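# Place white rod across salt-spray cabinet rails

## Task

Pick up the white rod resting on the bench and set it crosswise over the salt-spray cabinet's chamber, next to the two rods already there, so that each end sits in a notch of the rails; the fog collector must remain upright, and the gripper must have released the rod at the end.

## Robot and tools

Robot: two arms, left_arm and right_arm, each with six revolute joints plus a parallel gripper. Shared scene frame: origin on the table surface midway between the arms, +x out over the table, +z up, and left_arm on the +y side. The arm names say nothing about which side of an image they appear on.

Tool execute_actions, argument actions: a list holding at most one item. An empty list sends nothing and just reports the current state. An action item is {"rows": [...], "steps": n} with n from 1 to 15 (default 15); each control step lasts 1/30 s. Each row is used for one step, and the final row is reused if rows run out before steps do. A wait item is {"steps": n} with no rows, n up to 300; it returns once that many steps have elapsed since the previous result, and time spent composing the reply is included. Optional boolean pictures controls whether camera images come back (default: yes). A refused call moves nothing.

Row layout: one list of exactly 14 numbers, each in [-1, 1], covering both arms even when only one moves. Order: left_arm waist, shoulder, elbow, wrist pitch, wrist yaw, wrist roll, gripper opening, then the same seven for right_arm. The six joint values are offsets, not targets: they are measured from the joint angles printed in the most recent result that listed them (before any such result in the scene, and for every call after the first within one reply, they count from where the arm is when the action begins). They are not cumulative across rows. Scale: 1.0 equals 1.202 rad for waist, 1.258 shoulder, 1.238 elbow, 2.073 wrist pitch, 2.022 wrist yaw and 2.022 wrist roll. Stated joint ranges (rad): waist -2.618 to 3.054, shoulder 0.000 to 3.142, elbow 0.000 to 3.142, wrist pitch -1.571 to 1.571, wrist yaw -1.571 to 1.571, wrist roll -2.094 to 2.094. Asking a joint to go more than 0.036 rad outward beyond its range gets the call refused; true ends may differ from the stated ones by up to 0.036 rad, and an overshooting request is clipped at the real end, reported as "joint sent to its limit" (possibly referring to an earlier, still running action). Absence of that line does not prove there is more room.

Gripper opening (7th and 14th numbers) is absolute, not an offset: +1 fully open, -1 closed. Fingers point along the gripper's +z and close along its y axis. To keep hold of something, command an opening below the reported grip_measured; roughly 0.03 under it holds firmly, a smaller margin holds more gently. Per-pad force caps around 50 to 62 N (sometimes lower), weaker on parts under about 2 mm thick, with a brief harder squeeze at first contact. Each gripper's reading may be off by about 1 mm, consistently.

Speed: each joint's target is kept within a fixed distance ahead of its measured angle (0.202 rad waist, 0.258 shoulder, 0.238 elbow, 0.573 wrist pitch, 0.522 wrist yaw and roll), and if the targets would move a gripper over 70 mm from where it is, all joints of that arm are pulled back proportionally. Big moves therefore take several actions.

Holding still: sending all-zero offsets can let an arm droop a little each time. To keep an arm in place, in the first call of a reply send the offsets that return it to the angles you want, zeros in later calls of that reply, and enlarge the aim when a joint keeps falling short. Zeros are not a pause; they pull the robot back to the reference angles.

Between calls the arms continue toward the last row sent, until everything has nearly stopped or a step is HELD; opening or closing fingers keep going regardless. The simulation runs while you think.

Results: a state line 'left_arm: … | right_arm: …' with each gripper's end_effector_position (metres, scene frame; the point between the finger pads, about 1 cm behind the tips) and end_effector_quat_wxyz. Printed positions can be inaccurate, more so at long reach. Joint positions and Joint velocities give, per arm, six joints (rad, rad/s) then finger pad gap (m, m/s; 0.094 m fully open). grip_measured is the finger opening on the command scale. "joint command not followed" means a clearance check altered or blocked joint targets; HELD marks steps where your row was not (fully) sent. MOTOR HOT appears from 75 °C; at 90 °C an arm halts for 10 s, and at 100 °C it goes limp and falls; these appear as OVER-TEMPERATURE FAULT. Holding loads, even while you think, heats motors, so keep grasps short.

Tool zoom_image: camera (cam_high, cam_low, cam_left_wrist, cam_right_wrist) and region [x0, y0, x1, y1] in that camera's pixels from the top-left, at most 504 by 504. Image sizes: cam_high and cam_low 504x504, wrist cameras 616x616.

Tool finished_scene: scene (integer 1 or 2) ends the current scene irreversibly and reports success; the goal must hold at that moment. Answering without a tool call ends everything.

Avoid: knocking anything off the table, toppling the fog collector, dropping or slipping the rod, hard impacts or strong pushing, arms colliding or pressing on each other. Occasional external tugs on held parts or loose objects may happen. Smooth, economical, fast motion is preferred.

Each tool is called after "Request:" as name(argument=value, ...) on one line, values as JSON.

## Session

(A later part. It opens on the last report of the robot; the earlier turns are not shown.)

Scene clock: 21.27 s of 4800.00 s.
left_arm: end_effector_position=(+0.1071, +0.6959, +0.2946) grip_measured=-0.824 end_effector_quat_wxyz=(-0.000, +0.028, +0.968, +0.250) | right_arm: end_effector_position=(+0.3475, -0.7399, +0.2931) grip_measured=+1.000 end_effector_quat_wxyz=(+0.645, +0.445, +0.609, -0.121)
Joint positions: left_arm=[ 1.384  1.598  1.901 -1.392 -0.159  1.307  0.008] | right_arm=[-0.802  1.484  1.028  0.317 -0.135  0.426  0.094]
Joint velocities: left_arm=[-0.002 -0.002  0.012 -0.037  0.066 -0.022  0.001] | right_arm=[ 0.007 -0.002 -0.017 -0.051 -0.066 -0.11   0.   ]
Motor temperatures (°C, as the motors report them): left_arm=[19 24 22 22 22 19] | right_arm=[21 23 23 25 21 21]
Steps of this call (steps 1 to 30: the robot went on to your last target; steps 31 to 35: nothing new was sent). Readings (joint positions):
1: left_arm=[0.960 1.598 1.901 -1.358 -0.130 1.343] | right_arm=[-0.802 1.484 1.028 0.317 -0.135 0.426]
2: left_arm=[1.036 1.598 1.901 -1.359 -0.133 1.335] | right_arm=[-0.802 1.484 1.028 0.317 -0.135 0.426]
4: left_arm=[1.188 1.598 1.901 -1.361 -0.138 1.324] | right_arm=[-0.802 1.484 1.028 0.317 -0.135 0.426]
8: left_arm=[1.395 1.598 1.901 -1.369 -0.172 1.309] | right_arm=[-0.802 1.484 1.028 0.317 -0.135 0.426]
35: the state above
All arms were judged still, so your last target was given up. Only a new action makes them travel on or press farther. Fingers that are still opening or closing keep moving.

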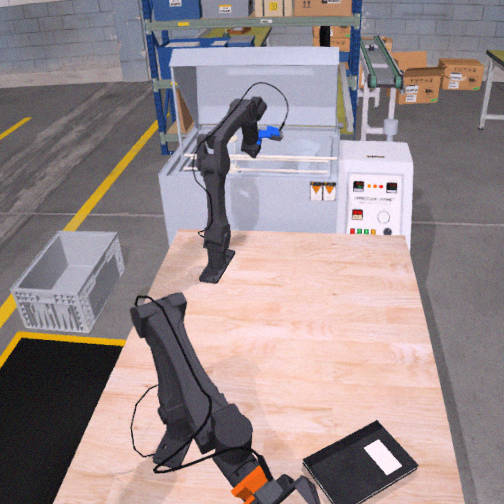

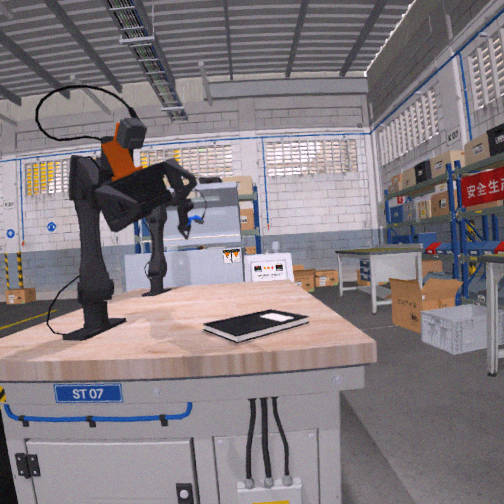

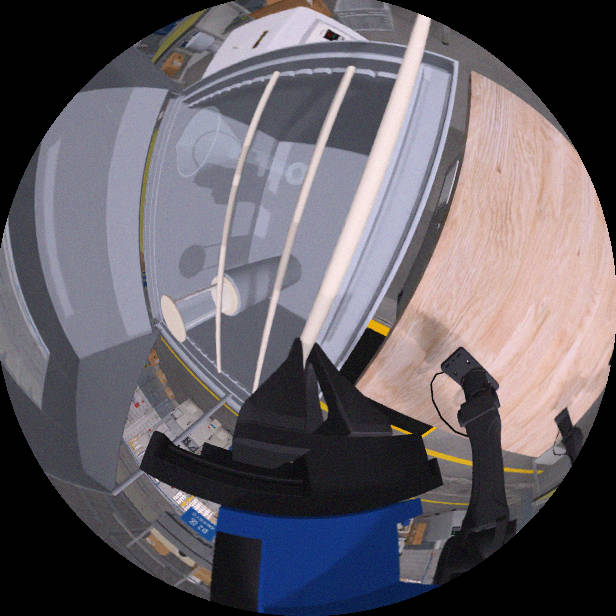

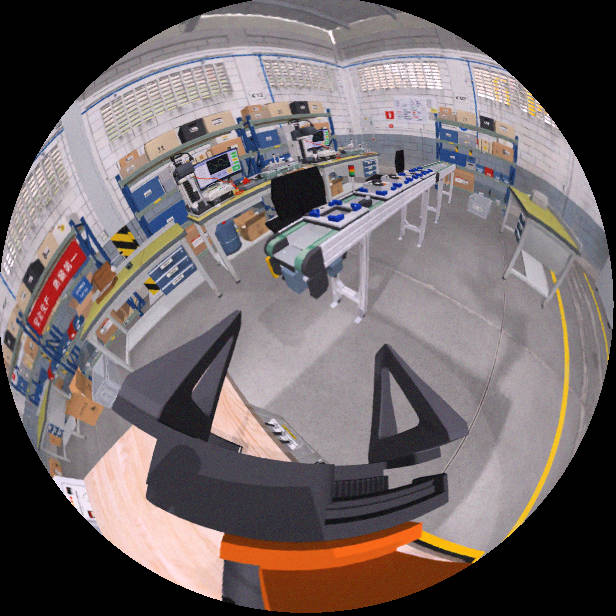

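Request:
execute_actions(actions=[{"rows":[[0.01,0.02,0.005,0.01,0,0.01,-0.86,0,0,0,0,0,0,1],[0.02,0.04,0.005,0.01,0,0.02,-0.86,0,0,0,0,0,0,1],[0.03,0.06,0.005,0.02,0.01,0.03,-0.86,0,0,0,0,0,0,1],[0.04,0.08,0.005,0.02,0.01,0.04,-0.86,0,0,0,0,0,0,1],[0.045,0.1,0.005,0.03,0.02,0.055,-0.86,0,0,0,0,0,0,1],[0.045,0.12,0.005,0.03,0.025,0.055,-0.86,0,0,0,0,0,0,1]]}], pictures=false)

Request:
execute_actions(actions=[{"steps":15}])

Request:
zoom_image(camera="cam_high", region=[150,90,360,240])

Scene clock: 23.10 s of 4800.00 s.
left_arm: end_effector_position=(+0.1083, +0.7382, +0.2399) grip_measured=-0.824 end_effector_quat_wxyz=(-0.006, +0.057, +0.979, +0.197) | right_arm: end_effector_position=(+0.3475, -0.7399, +0.2931) grip_measured=+1.000 end_effector_quat_wxyz=(+0.645, +0.445, +0.609, -0.121)
Joint positions: left_arm=[ 1.443  1.768  1.901 -1.321 -0.104  1.406  0.008] | right_arm=[-0.802  1.484  1.028  0.317 -0.135  0.426  0.094]
Joint velocities: left_arm=[-0.002 -0.007 -0.002 -0.037 -0.11   0.051 -0.   ] | right_arm=[-0.017 -0.027  0.012  0.007  0.051 -0.007  0.   ]
Motor temperatures (°C, as the motors report them): left_arm=[19 24 22 22 22 19] | right_arm=[21 23 23 25 21 21]
Steps of this call (steps 1 to 40: nothing new was sent; steps 41 to 55: all 15 steps of this action). Readings (joint positions):
41: left_arm=[1.333 1.622 1.901 -1.347 -0.006 1.308] | right_arm=[-0.802 1.484 1.028 0.317 -0.135 0.426]
42: left_arm=[1.336 1.631 1.901 -1.338 -0.002 1.315] | right_arm=[-0.802 1.484 1.028 0.317 -0.135 0.426]
44: left_arm=[1.351 1.663 1.901 -1.321 0.010 1.335] | right_arm=[-0.802 1.484 1.028 0.317 -0.135 0.426]
48: left_arm=[1.423 1.743 1.901 -1.319 -0.056 1.381] | right_arm=[-0.802 1.484 1.028 0.317 -0.135 0.426]
55: the state above

Scene clock: 23.60 s of 4800.00 s.
left_arm: end_effector_position=(+0.1072, +0.7384, +0.2399) grip_measured=-0.824 end_effector_quat_wxyz=(-0.009, +0.060, +0.978, +0.197) | right_arm: end_effector_position=(+0.3475, -0.7399, +0.2931) grip_measured=+1.000 end_effector_quat_wxyz=(+0.645, +0.445, +0.609, -0.121)
Joint positions: left_arm=[ 1.443  1.768  1.901 -1.321 -0.11   1.413  0.008] | right_arm=[-0.802  1.484  1.028  0.317 -0.135  0.426  0.094]
Joint velocities: left_arm=[-0.007 -0.012  0.007 -0.051 -0.066  0.022  0.001] | right_arm=[ 0.012  0.002 -0.002 -0.051 -0.11  -0.037  0.   ]
Motor temperatures (°C, as the motors report them): left_arm=[19 24 22 22 22 19] | right_arm=[21 23 23 25 21 21]
Steps of this call (steps 1 to 15: the robot went on to your last target). Readings (joint positions):
1: left_arm=[1.443 1.768 1.901 -1.321 -0.105 1.407] | right_arm=[-0.802 1.484 1.028 0.317 -0.135 0.426]
2: left_arm=[1.443 1.768 1.901 -1.321 -0.105 1.408] | right_arm=[-0.802 1.484 1.028 0.317 -0.135 0.426]
4: left_arm=[1.443 1.768 1.901 -1.321 -0.106 1.410] | right_arm=[-0.802 1.484 1.028 0.317 -0.135 0.426]
8: left_arm=[1.443 1.768 1.901 -1.321 -0.108 1.412] | right_arm=[-0.802 1.484 1.028 0.317 -0.135 0.426]
15: the state above
All arms were judged still, so your last target was given up. Only a new action makes them travel on or press farther. Fingers that are still opening or closing keep moving.

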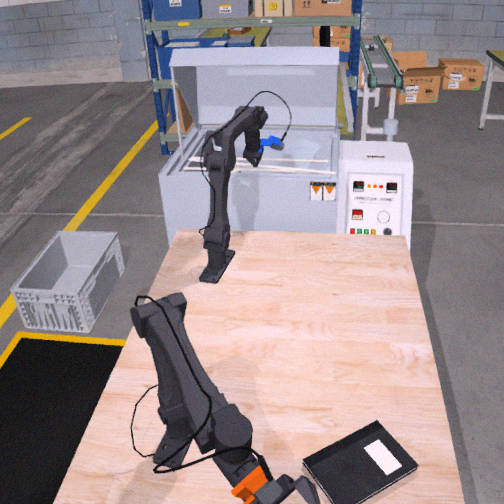

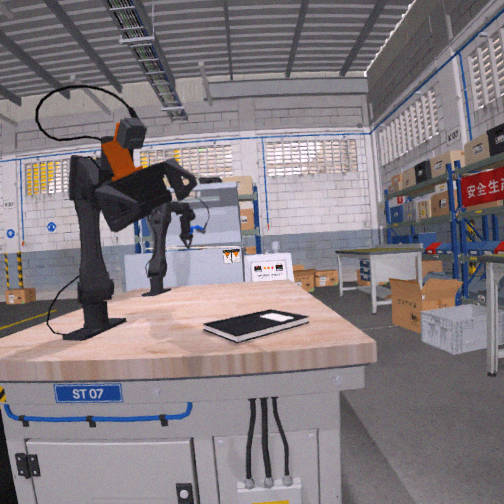

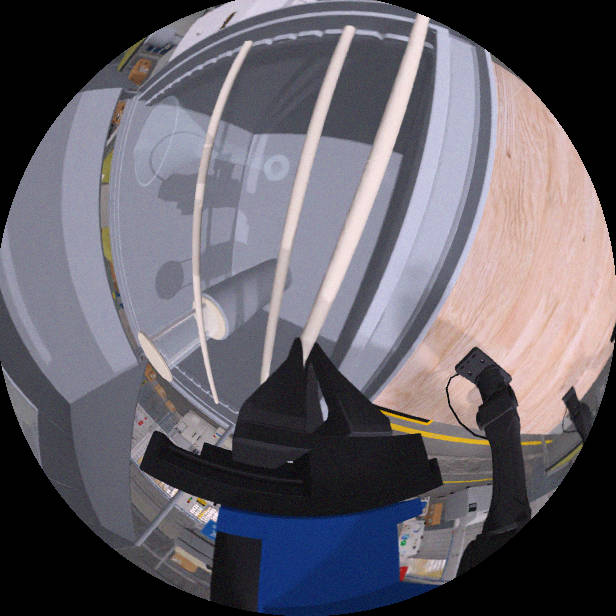

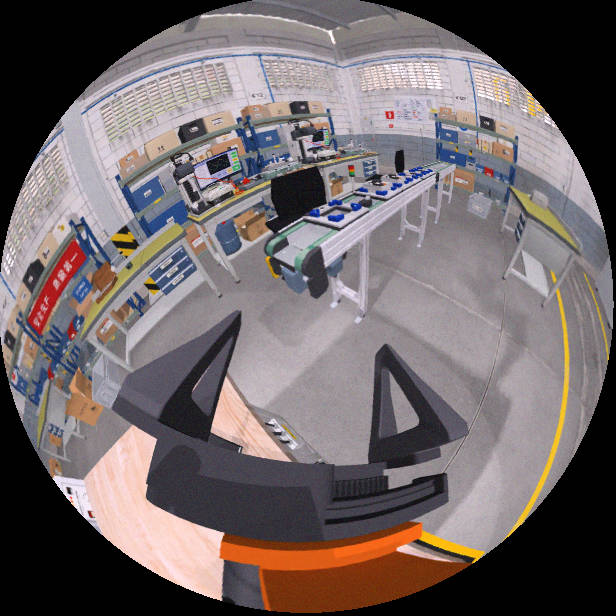

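Region (150, 90, 360, 240) of cam_high's 504x504 image, scaled by 2.400, with more detail than that image has; it fills the top 360 rows of this view, and the rest is white.

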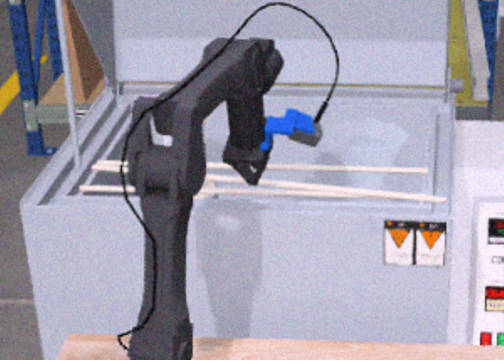

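Request:
execute_actions(actions=[{"rows":[[0.02,0,0,0,0,-0.02,-0.86,0,0,0,0,0,0,1],[0.02,0,0,0,0,-0.02,-0.86,0,0,0,0,0,0,1],[0.04,0,0,0,0,-0.042,-0.86,0,0,0,0,0,0,1]]}])

Request:
zoom_image(camera="cam_high", region=[150,90,360,240])

Request:
zoom_image(camera="cam_low", region=[115,200,265,290])

Scene clock: 25.20 s of 4800.00 s.
left_arm: end_effector_position=(+0.0889, +0.7426, +0.2400) grip_measured=-0.824 end_effector_quat_wxyz=(-0.009, +0.004, +0.980, +0.198) | right_arm: end_effector_position=(+0.3475, -0.7399, +0.2931) grip_measured=+1.000 end_effector_quat_wxyz=(+0.645, +0.445, +0.609, -0.121)
Joint positions: left_arm=[ 1.488  1.768  1.901 -1.321 -0.116  1.344  0.008] | right_arm=[-0.802  1.484  1.028  0.317 -0.135  0.426  0.094]
Joint velocities: left_arm=[-0.007 -0.002 -0.002 -0.022 -0.007 -0.051  0.   ] | right_arm=[-0.007  0.012 -0.012 -0.037 -0.037 -0.066  0.   ]
Motor temperatures (°C, as the motors report them): left_arm=[19 24 22 22 22 19] | right_arm=[21 23 23 25 21 21]
Steps of this call (steps 1 to 33: nothing new was sent; steps 34 to 48: all 15 steps of this action). Readings (joint positions):
34: left_arm=[1.444 1.768 1.901 -1.321 -0.112 1.409] | right_arm=[-0.802 1.484 1.028 0.317 -0.135 0.426]
35: left_arm=[1.447 1.768 1.901 -1.321 -0.112 1.404] | right_arm=[-0.802 1.484 1.028 0.317 -0.135 0.426]
37: left_arm=[1.461 1.768 1.901 -1.321 -0.111 1.383] | right_arm=[-0.802 1.484 1.028 0.317 -0.135 0.426]
41: left_arm=[1.487 1.768 1.901 -1.321 -0.115 1.357] | right_arm=[-0.802 1.484 1.028 0.317 -0.135 0.426]
48: the state above

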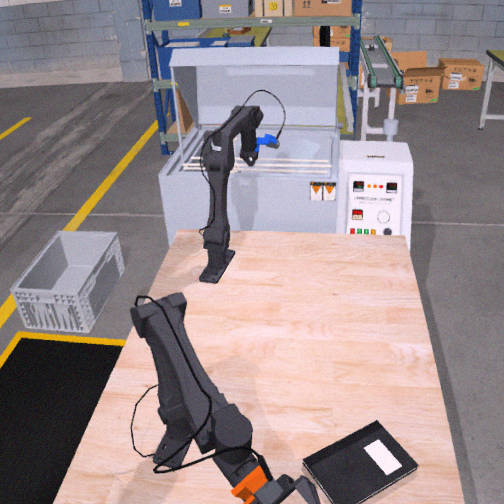

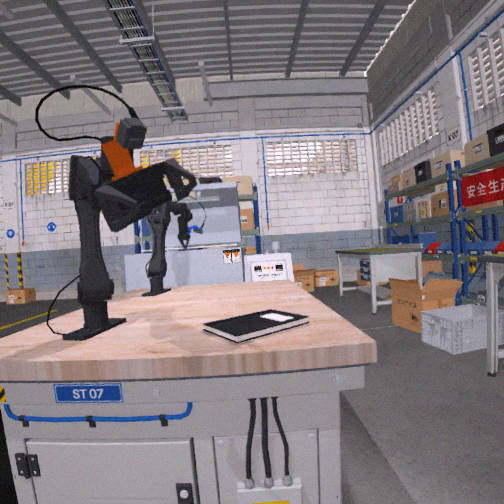

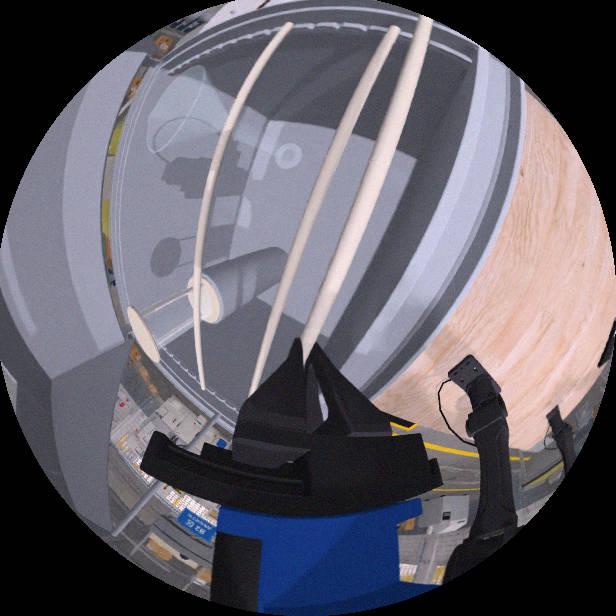

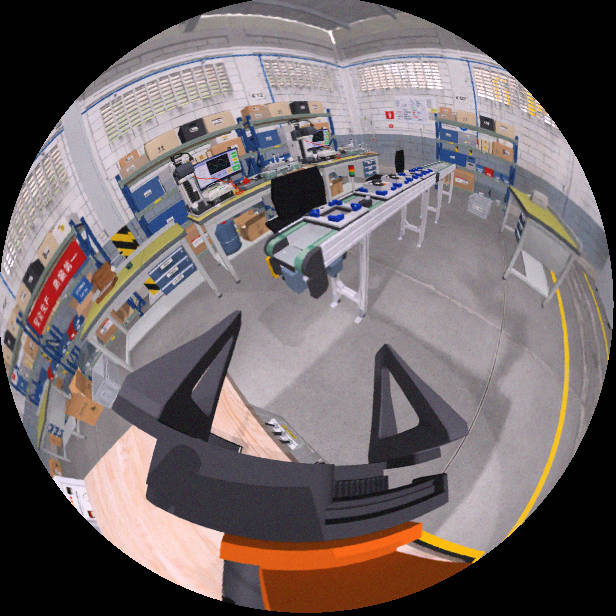

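Region (150, 90, 360, 240) of cam_high's 504x504 image, scaled by 2.400, with more detail than that image has; it fills the top 360 rows of this view, and the rest is white.

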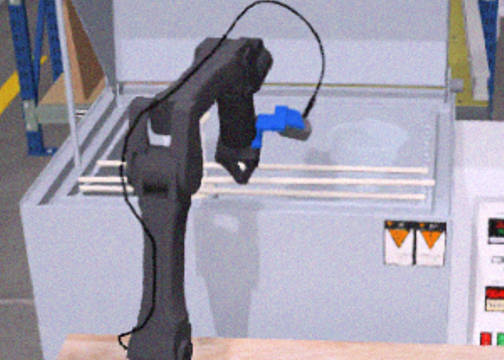

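Region (115, 200, 265, 290) of cam_low's 504x504 image, scaled by 3.360, with more detail than that image has; it fills the top 302 rows of this view, and the rest is white.

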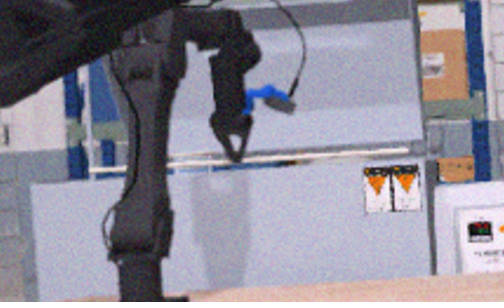

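Request:
execute_actions(actions=[{"rows":[[0.004,0.01,-0.01,0,0,0.005,-0.86,0,0,0,0,0,0,1],[0.004,0.01,-0.01,0,0,0.005,-0.86,0,0,0,0,0,0,1],[0.004,0.02,-0.02,0,0,0.005,-0.86,0,0,0,0,0,0,1],[0.004,0.025,-0.03,0,0,0.005,-0.86,0,0,0,0,0,0,1]]}])

Request:
zoom_image(camera="cam_high", region=[160,130,350,200])

Request:
zoom_image(camera="cam_left_wrist", region=[250,0,500,120])

Scene clock: 26.70 s of 4800.00 s.
left_arm: end_effector_position=(+0.0889, +0.7425, +0.2207) grip_measured=-0.824 end_effector_quat_wxyz=(-0.016, +0.007, +0.985, +0.172) | right_arm: end_effector_position=(+0.3475, -0.7399, +0.2931) grip_measured=+1.000 end_effector_quat_wxyz=(+0.645, +0.445, +0.609, -0.121)
Joint positions: left_arm=[ 1.488  1.798  1.876 -1.321 -0.116  1.347  0.008] | right_arm=[-0.802  1.484  1.028  0.317 -0.135  0.426  0.094]
Joint velocities: left_arm=[ 0.002 -0.002  0.007  0.007  0.051 -0.051 -0.   ] | right_arm=[-0.002 -0.007  0.012 -0.007  0.022 -0.022  0.   ]
Motor temperatures (°C, as the motors report them): left_arm=[19 24 22 22 22 19] | right_arm=[21 23 23 25 21 21]
Steps of this call (steps 1 to 15: the robot went on to your last target; steps 16 to 30: nothing new was sent; steps 31 to 45: all 15 steps of this action). Readings (joint positions):
31: left_arm=[1.488 1.768 1.901 -1.321 -0.116 1.341] | right_arm=[-0.802 1.484 1.028 0.317 -0.135 0.426]
32: left_arm=[1.488 1.768 1.901 -1.321 -0.116 1.343] | right_arm=[-0.802 1.484 1.028 0.317 -0.135 0.426]
34: left_arm=[1.488 1.772 1.899 -1.321 -0.116 1.345] | right_arm=[-0.802 1.484 1.028 0.317 -0.135 0.426]
38: left_arm=[1.488 1.787 1.882 -1.321 -0.116 1.347] | right_arm=[-0.802 1.484 1.028 0.317 -0.135 0.426]
45: the state above

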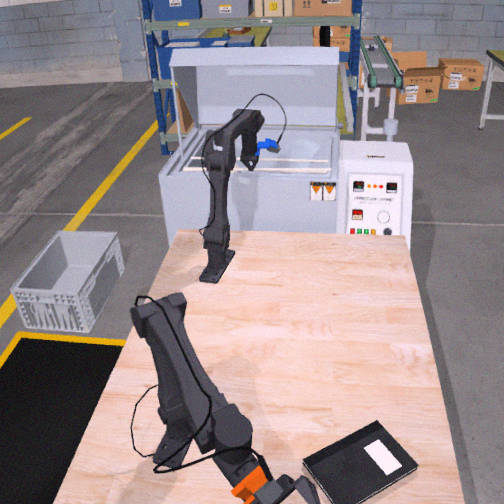

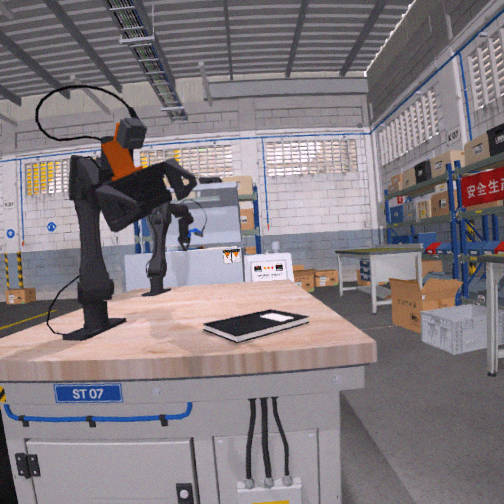

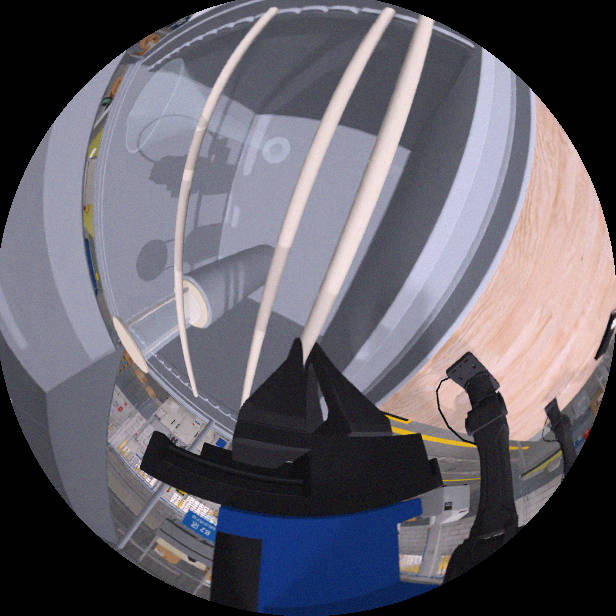

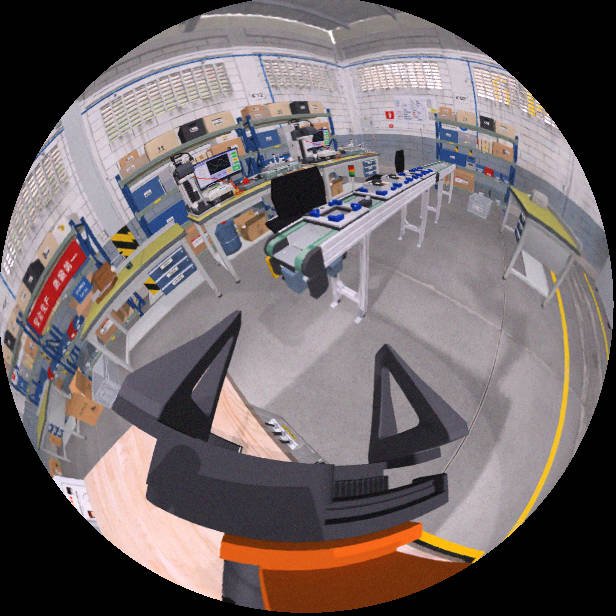

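Region (160, 130, 350, 200) of cam_high's 504x504 image, scaled by 2.653, with more detail than that image has; it fills the top 186 rows of this view, and the rest is white.

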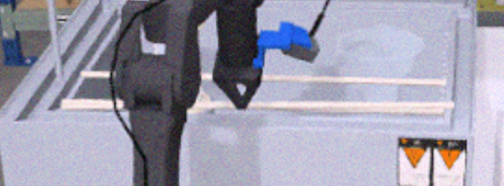

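Region (250, 0, 500, 120) of cam_left_wrist's 616x616 image, scaled by 2.016, with more detail than that image has; it fills the top 242 rows of this view, and the rest is white.

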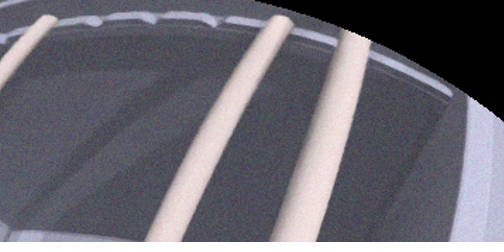

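Request:
execute_actions(actions=[{"rows":[[0.02,0.015,-0.025,0,0.018,0.03,-0.86,0,0,0,0,0,0,1]]}])

Request:
zoom_image(camera="cam_high", region=[160,130,350,200])

Request:
zoom_image(camera="cam_left_wrist", region=[250,0,500,120])

Scene clock: 28.27 s of 4800.00 s.
left_arm: end_effector_position=(+0.0877, +0.7416, +0.2119) grip_measured=-0.824 end_effector_quat_wxyz=(-0.009, +0.025, +0.987, +0.157) | right_arm: end_effector_position=(+0.3475, -0.7399, +0.2931) grip_measured=+1.000 end_effector_quat_wxyz=(+0.645, +0.445, +0.609, -0.121)
Joint positions: left_arm=[ 1.505  1.808  1.862 -1.319 -0.083  1.392  0.008] | right_arm=[-0.802  1.484  1.028  0.317 -0.135  0.426  0.094]
Joint velocities: left_arm=[-0.017 -0.007 -0.007 -0.037  0.051 -0.022 -0.001] | right_arm=[-0.007 -0.012  0.007 -0.066  0.037  0.051  0.   ]
Motor temperatures (°C, as the motors report them): left_arm=[19 24 22 22 22 19] | right_arm=[21 23 23 25 21 21]
Steps of this call (steps 1 to 15: the robot went on to your last target; steps 16 to 32: nothing new was sent; steps 33 to 47: all 15 steps of this action). Readings (joint positions):
33: left_arm=[1.490 1.798 1.875 -1.320 -0.111 1.355] | right_arm=[-0.802 1.484 1.028 0.317 -0.135 0.426]
34: left_arm=[1.493 1.798 1.872 -1.319 -0.104 1.363] | right_arm=[-0.802 1.484 1.028 0.317 -0.135 0.426]
36: left_arm=[1.500 1.800 1.867 -1.319 -0.097 1.376] | right_arm=[-0.802 1.484 1.028 0.317 -0.135 0.426]
40: left_arm=[1.505 1.807 1.862 -1.319 -0.089 1.387] | right_arm=[-0.802 1.484 1.028 0.317 -0.135 0.426]
47: the state above

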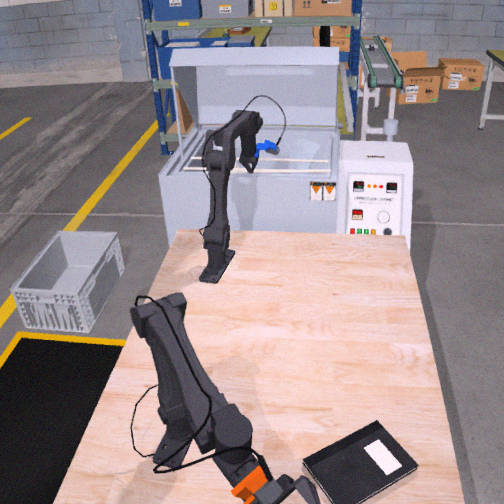

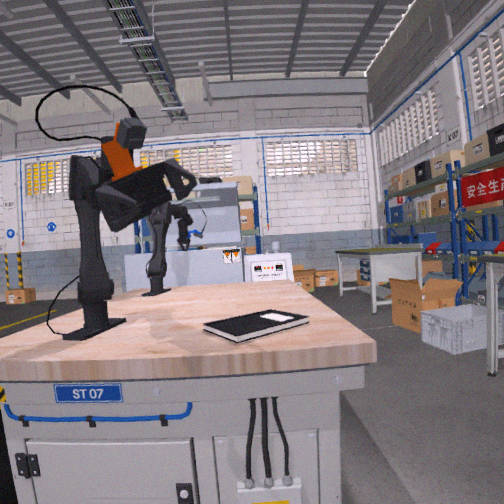

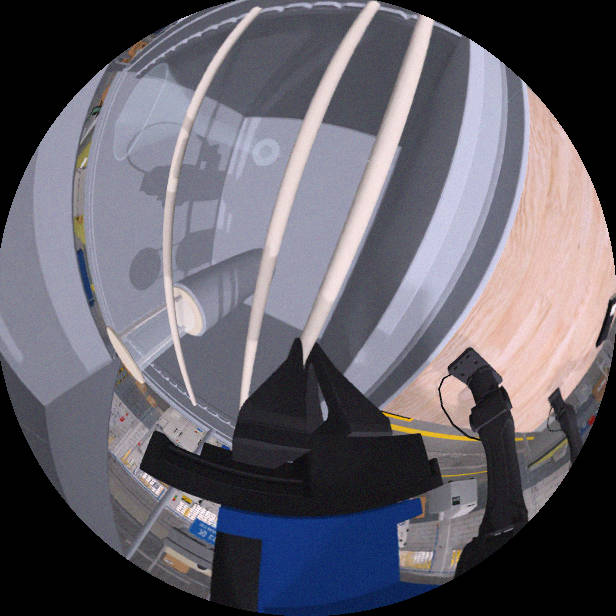

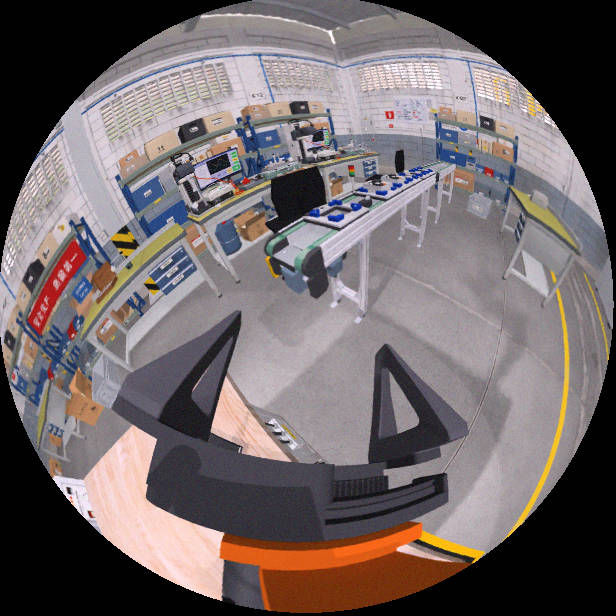

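Region (160, 130, 350, 200) of cam_high's 504x504 image, scaled by 2.653, with more detail than that image has; it fills the top 186 rows of this view, and the rest is white.

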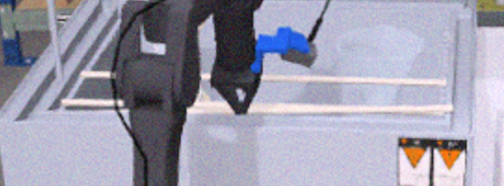

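Region (250, 0, 500, 120) of cam_left_wrist's 616x616 image, scaled by 2.016, with more detail than that image has; it fills the top 242 rows of this view, and the rest is white.

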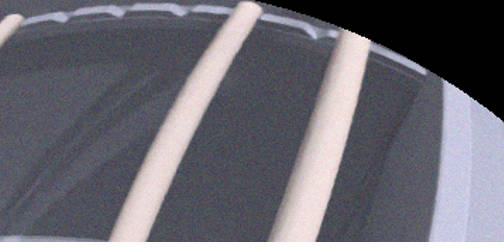

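Request:
execute_actions(actions=[{"rows":[[0.026,0.025,0,0.014,0,0.012,-0.86,0,0,0,0,0,0,1]]}])

Request:
zoom_image(camera="cam_high", region=[160,130,350,200])

Request:
zoom_image(camera="cam_left_wrist", region=[250,0,500,120])

Scene clock: 29.70 s of 4800.00 s.
left_arm: end_effector_position=(+0.0824, +0.7495, +0.2045) grip_measured=-0.824 end_effector_quat_wxyz=(-0.007, +0.022, +0.988, +0.155) | right_arm: end_effector_position=(+0.3475, -0.7399, +0.2931) grip_measured=+1.000 end_effector_quat_wxyz=(+0.645, +0.445, +0.609, -0.121)
Joint positions: left_arm=[ 1.526  1.831  1.862 -1.3   -0.074  1.408  0.008] | right_arm=[-0.802  1.484  1.028  0.317 -0.135  0.426  0.094]
Joint velocities: left_arm=[ 0.017  0.002 -0.007 -0.007 -0.051  0.022 -0.001] | right_arm=[-0.012 -0.007 -0.007  0.081 -0.022  0.007  0.   ]
Motor temperatures (°C, as the motors report them): left_arm=[19 24 22 22 22 19] | right_arm=[21 23 23 25 21 21]
Steps of this call (steps 1 to 15: the robot went on to your last target; steps 16 to 28: nothing new was sent; steps 29 to 43: all 15 steps of this action). Readings (joint positions):
29: left_arm=[1.507 1.810 1.862 -1.318 -0.081 1.396] | right_arm=[-0.802 1.484 1.028 0.317 -0.135 0.426]
30: left_arm=[1.511 1.812 1.862 -1.314 -0.079 1.399] | right_arm=[-0.802 1.484 1.028 0.317 -0.135 0.426]
32: left_arm=[1.521 1.820 1.862 -1.308 -0.079 1.403] | right_arm=[-0.802 1.484 1.028 0.317 -0.135 0.426]
36: left_arm=[1.526 1.830 1.862 -1.301 -0.074 1.406] | right_arm=[-0.802 1.484 1.028 0.317 -0.135 0.426]
43: the state above

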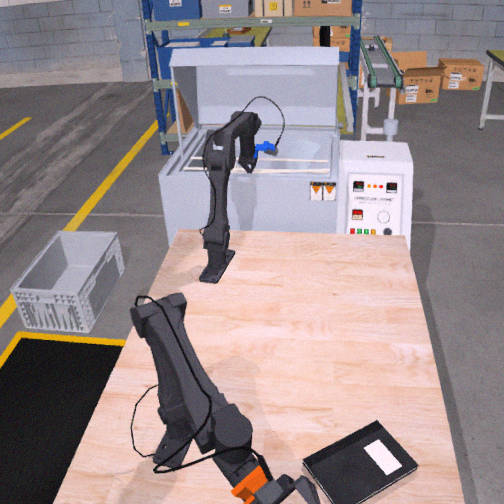

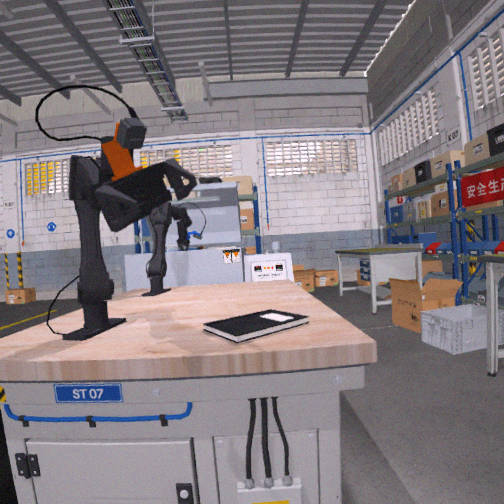

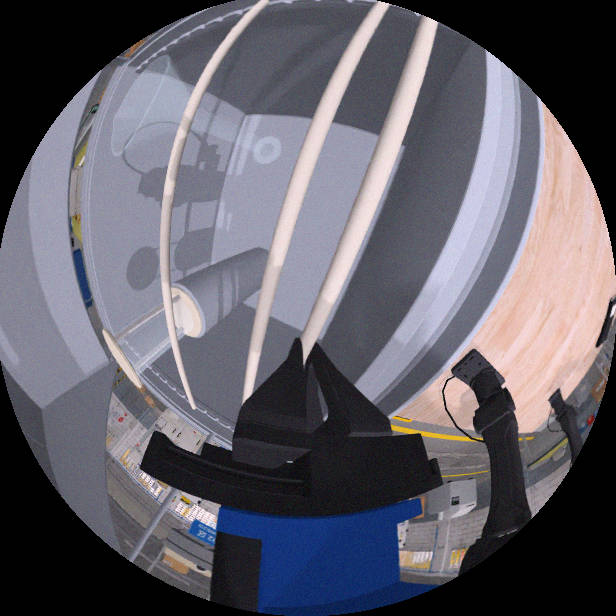

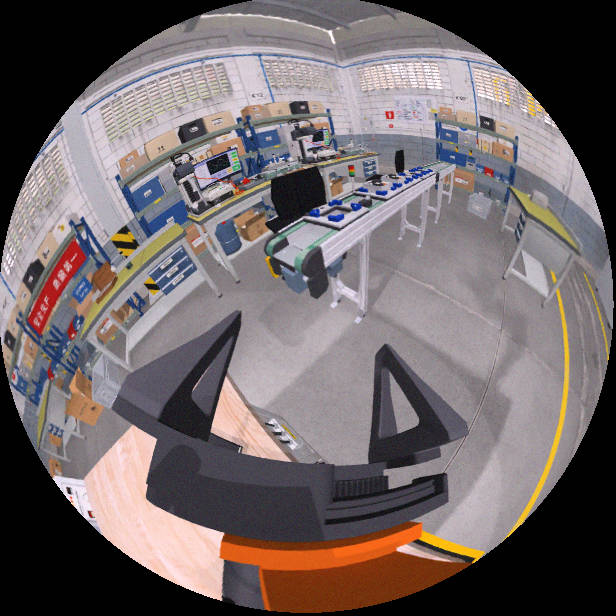

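Region (160, 130, 350, 200) of cam_high's 504x504 image, scaled by 2.653, with more detail than that image has; it fills the top 186 rows of this view, and the rest is white.

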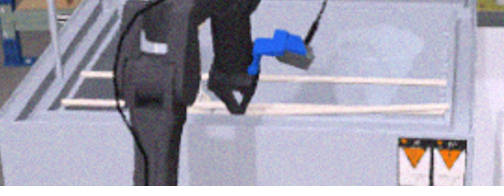

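Region (250, 0, 500, 120) of cam_left_wrist's 616x616 image, scaled by 2.016, with more detail than that image has; it fills the top 242 rows of this view, and the rest is white.

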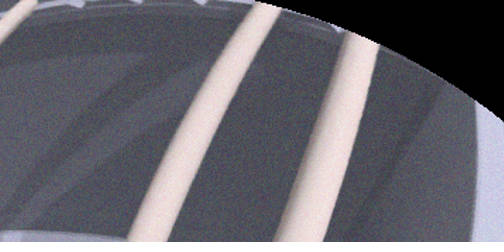

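Request:
zoom_image(camera="cam_high", region=[280,150,345,185])

Request:
zoom_image(camera="cam_high", region=[165,150,265,185])

Request:
zoom_image(camera="cam_low", region=[120,230,250,265])

Region (280, 150, 345, 185) of cam_high's 504x504 image, scaled by 7.754, with more detail than that image has; it fills the top 271 rows of this view, and the rest is white.

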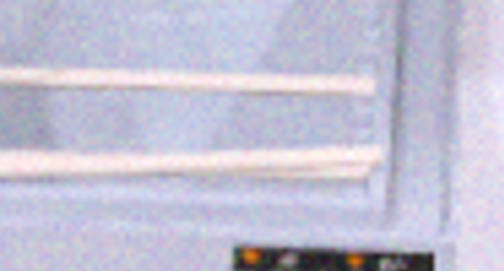

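Region (165, 150, 265, 185) of cam_high's 504x504 image, scaled by 5.040, with more detail than that image has; it fills the top 176 rows of this view, and the rest is white.

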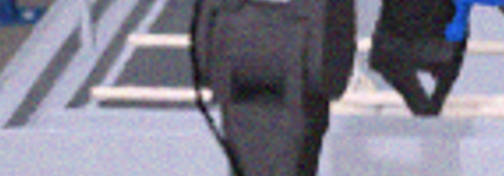

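Region (120, 230, 250, 265) of cam_low's 504x504 image, scaled by 3.877, with more detail than that image has; it fills the top 136 rows of this view, and the rest is white.

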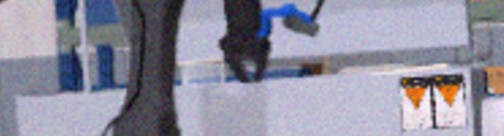

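Request:
execute_actions(actions=[{"rows":[[0,-0.012,0.008,0,0,0,-0.86,0,0,0,0,0,0,1],[0,-0.012,0.008,0,-0.01,0,-0.86,0,0,0,0,0,0,1],[0,-0.012,0.008,0,-0.02,0,-0.86,0,0,0,0,0,0,1],[0,-0.012,0.008,0,-0.032,0.008,-0.86,0,0,0,0,0,0,1]]}])

Request:
zoom_image(camera="cam_high", region=[160,130,350,200])

Request:
zoom_image(camera="cam_low", region=[120,230,250,265])

Request:
zoom_image(camera="cam_left_wrist", region=[250,0,500,120])

Scene clock: 31.90 s of 4800.00 s.
left_arm: end_effector_position=(+0.0816, +0.7497, +0.2046) grip_measured=-0.824 end_effector_quat_wxyz=(-0.010, +0.023, +0.988, +0.155) | right_arm: end_effector_position=(+0.3475, -0.7399, +0.2931) grip_measured=+1.000 end_effector_quat_wxyz=(+0.645, +0.445, +0.609, -0.121)
Joint positions: left_arm=[ 1.526  1.831  1.862 -1.299 -0.079  1.41   0.008] | right_arm=[-0.802  1.484  1.028  0.317 -0.135  0.426  0.094]
Joint velocities: left_arm=[ 0.007 -0.007  0.007 -0.037  0.007  0.007 -0.001] | right_arm=[ 0.007 -0.007 -0.012 -0.022  0.007  0.037  0.   ]
Motor temperatures (°C, as the motors report them): left_arm=[19 24 22 22 22 19] | right_arm=[21 23 24 25 21 21]
Steps of this call (steps 1 to 15: the robot went on to your last target; steps 16 to 51: nothing new was sent; steps 52 to 66: all 15 steps of this action). Readings (joint positions):
52: left_arm=[1.526 1.831 1.862 -1.299 -0.074 1.408] | right_arm=[-0.802 1.484 1.028 0.317 -0.135 0.426]
53: left_arm=[1.526 1.831 1.862 -1.299 -0.074 1.408] | right_arm=[-0.802 1.484 1.028 0.317 -0.135 0.426]
55: left_arm=[1.526 1.831 1.862 -1.299 -0.078 1.408] | right_arm=[-0.802 1.484 1.028 0.317 -0.135 0.426]
59: left_arm=[1.526 1.831 1.862 -1.299 -0.079 1.410] | right_arm=[-0.802 1.484 1.028 0.317 -0.135 0.426]
66: the state above

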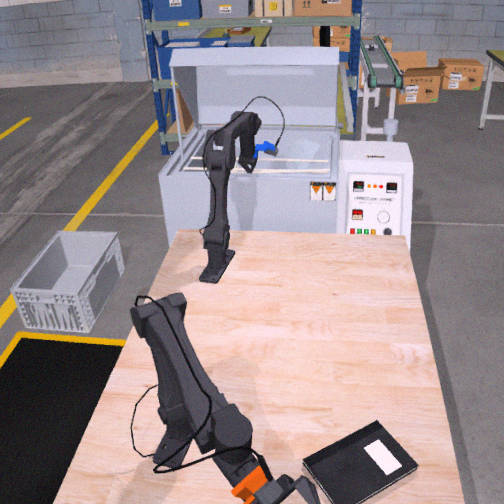

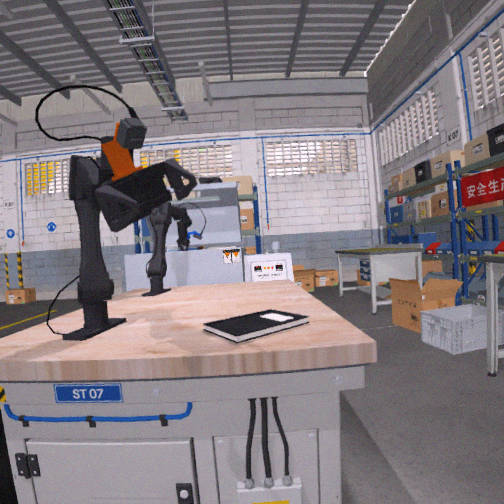

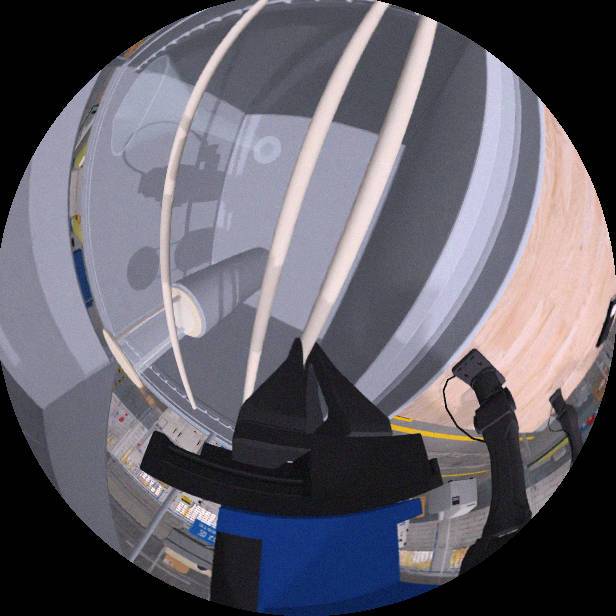

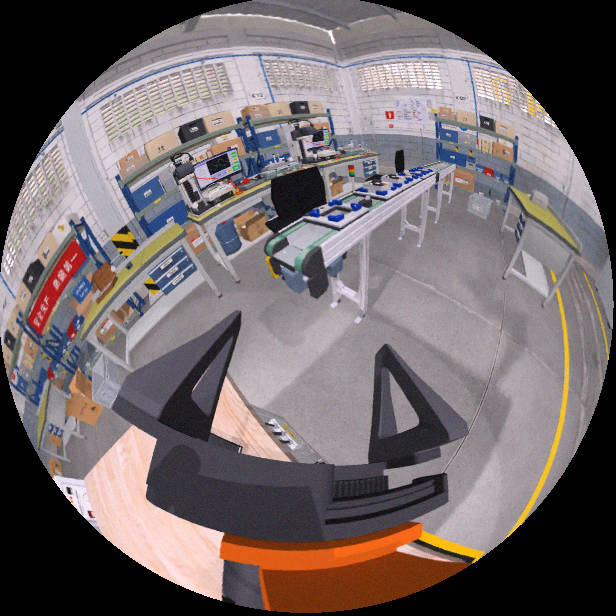

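Region (160, 130, 350, 200) of cam_high's 504x504 image, scaled by 2.653, with more detail than that image has; it fills the top 186 rows of this view, and the rest is white.

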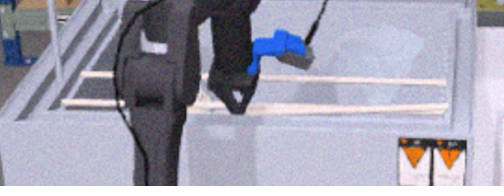

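Region (120, 230, 250, 265) of cam_low's 504x504 image, scaled by 3.877, with more detail than that image has; it fills the top 136 rows of this view, and the rest is white.

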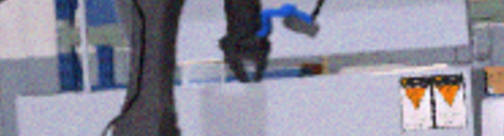

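Region (250, 0, 500, 120) of cam_left_wrist's 616x616 image, scaled by 2.016, with more detail than that image has; it fills the top 242 rows of this view, and the rest is white.

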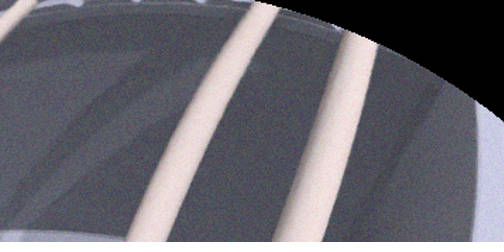

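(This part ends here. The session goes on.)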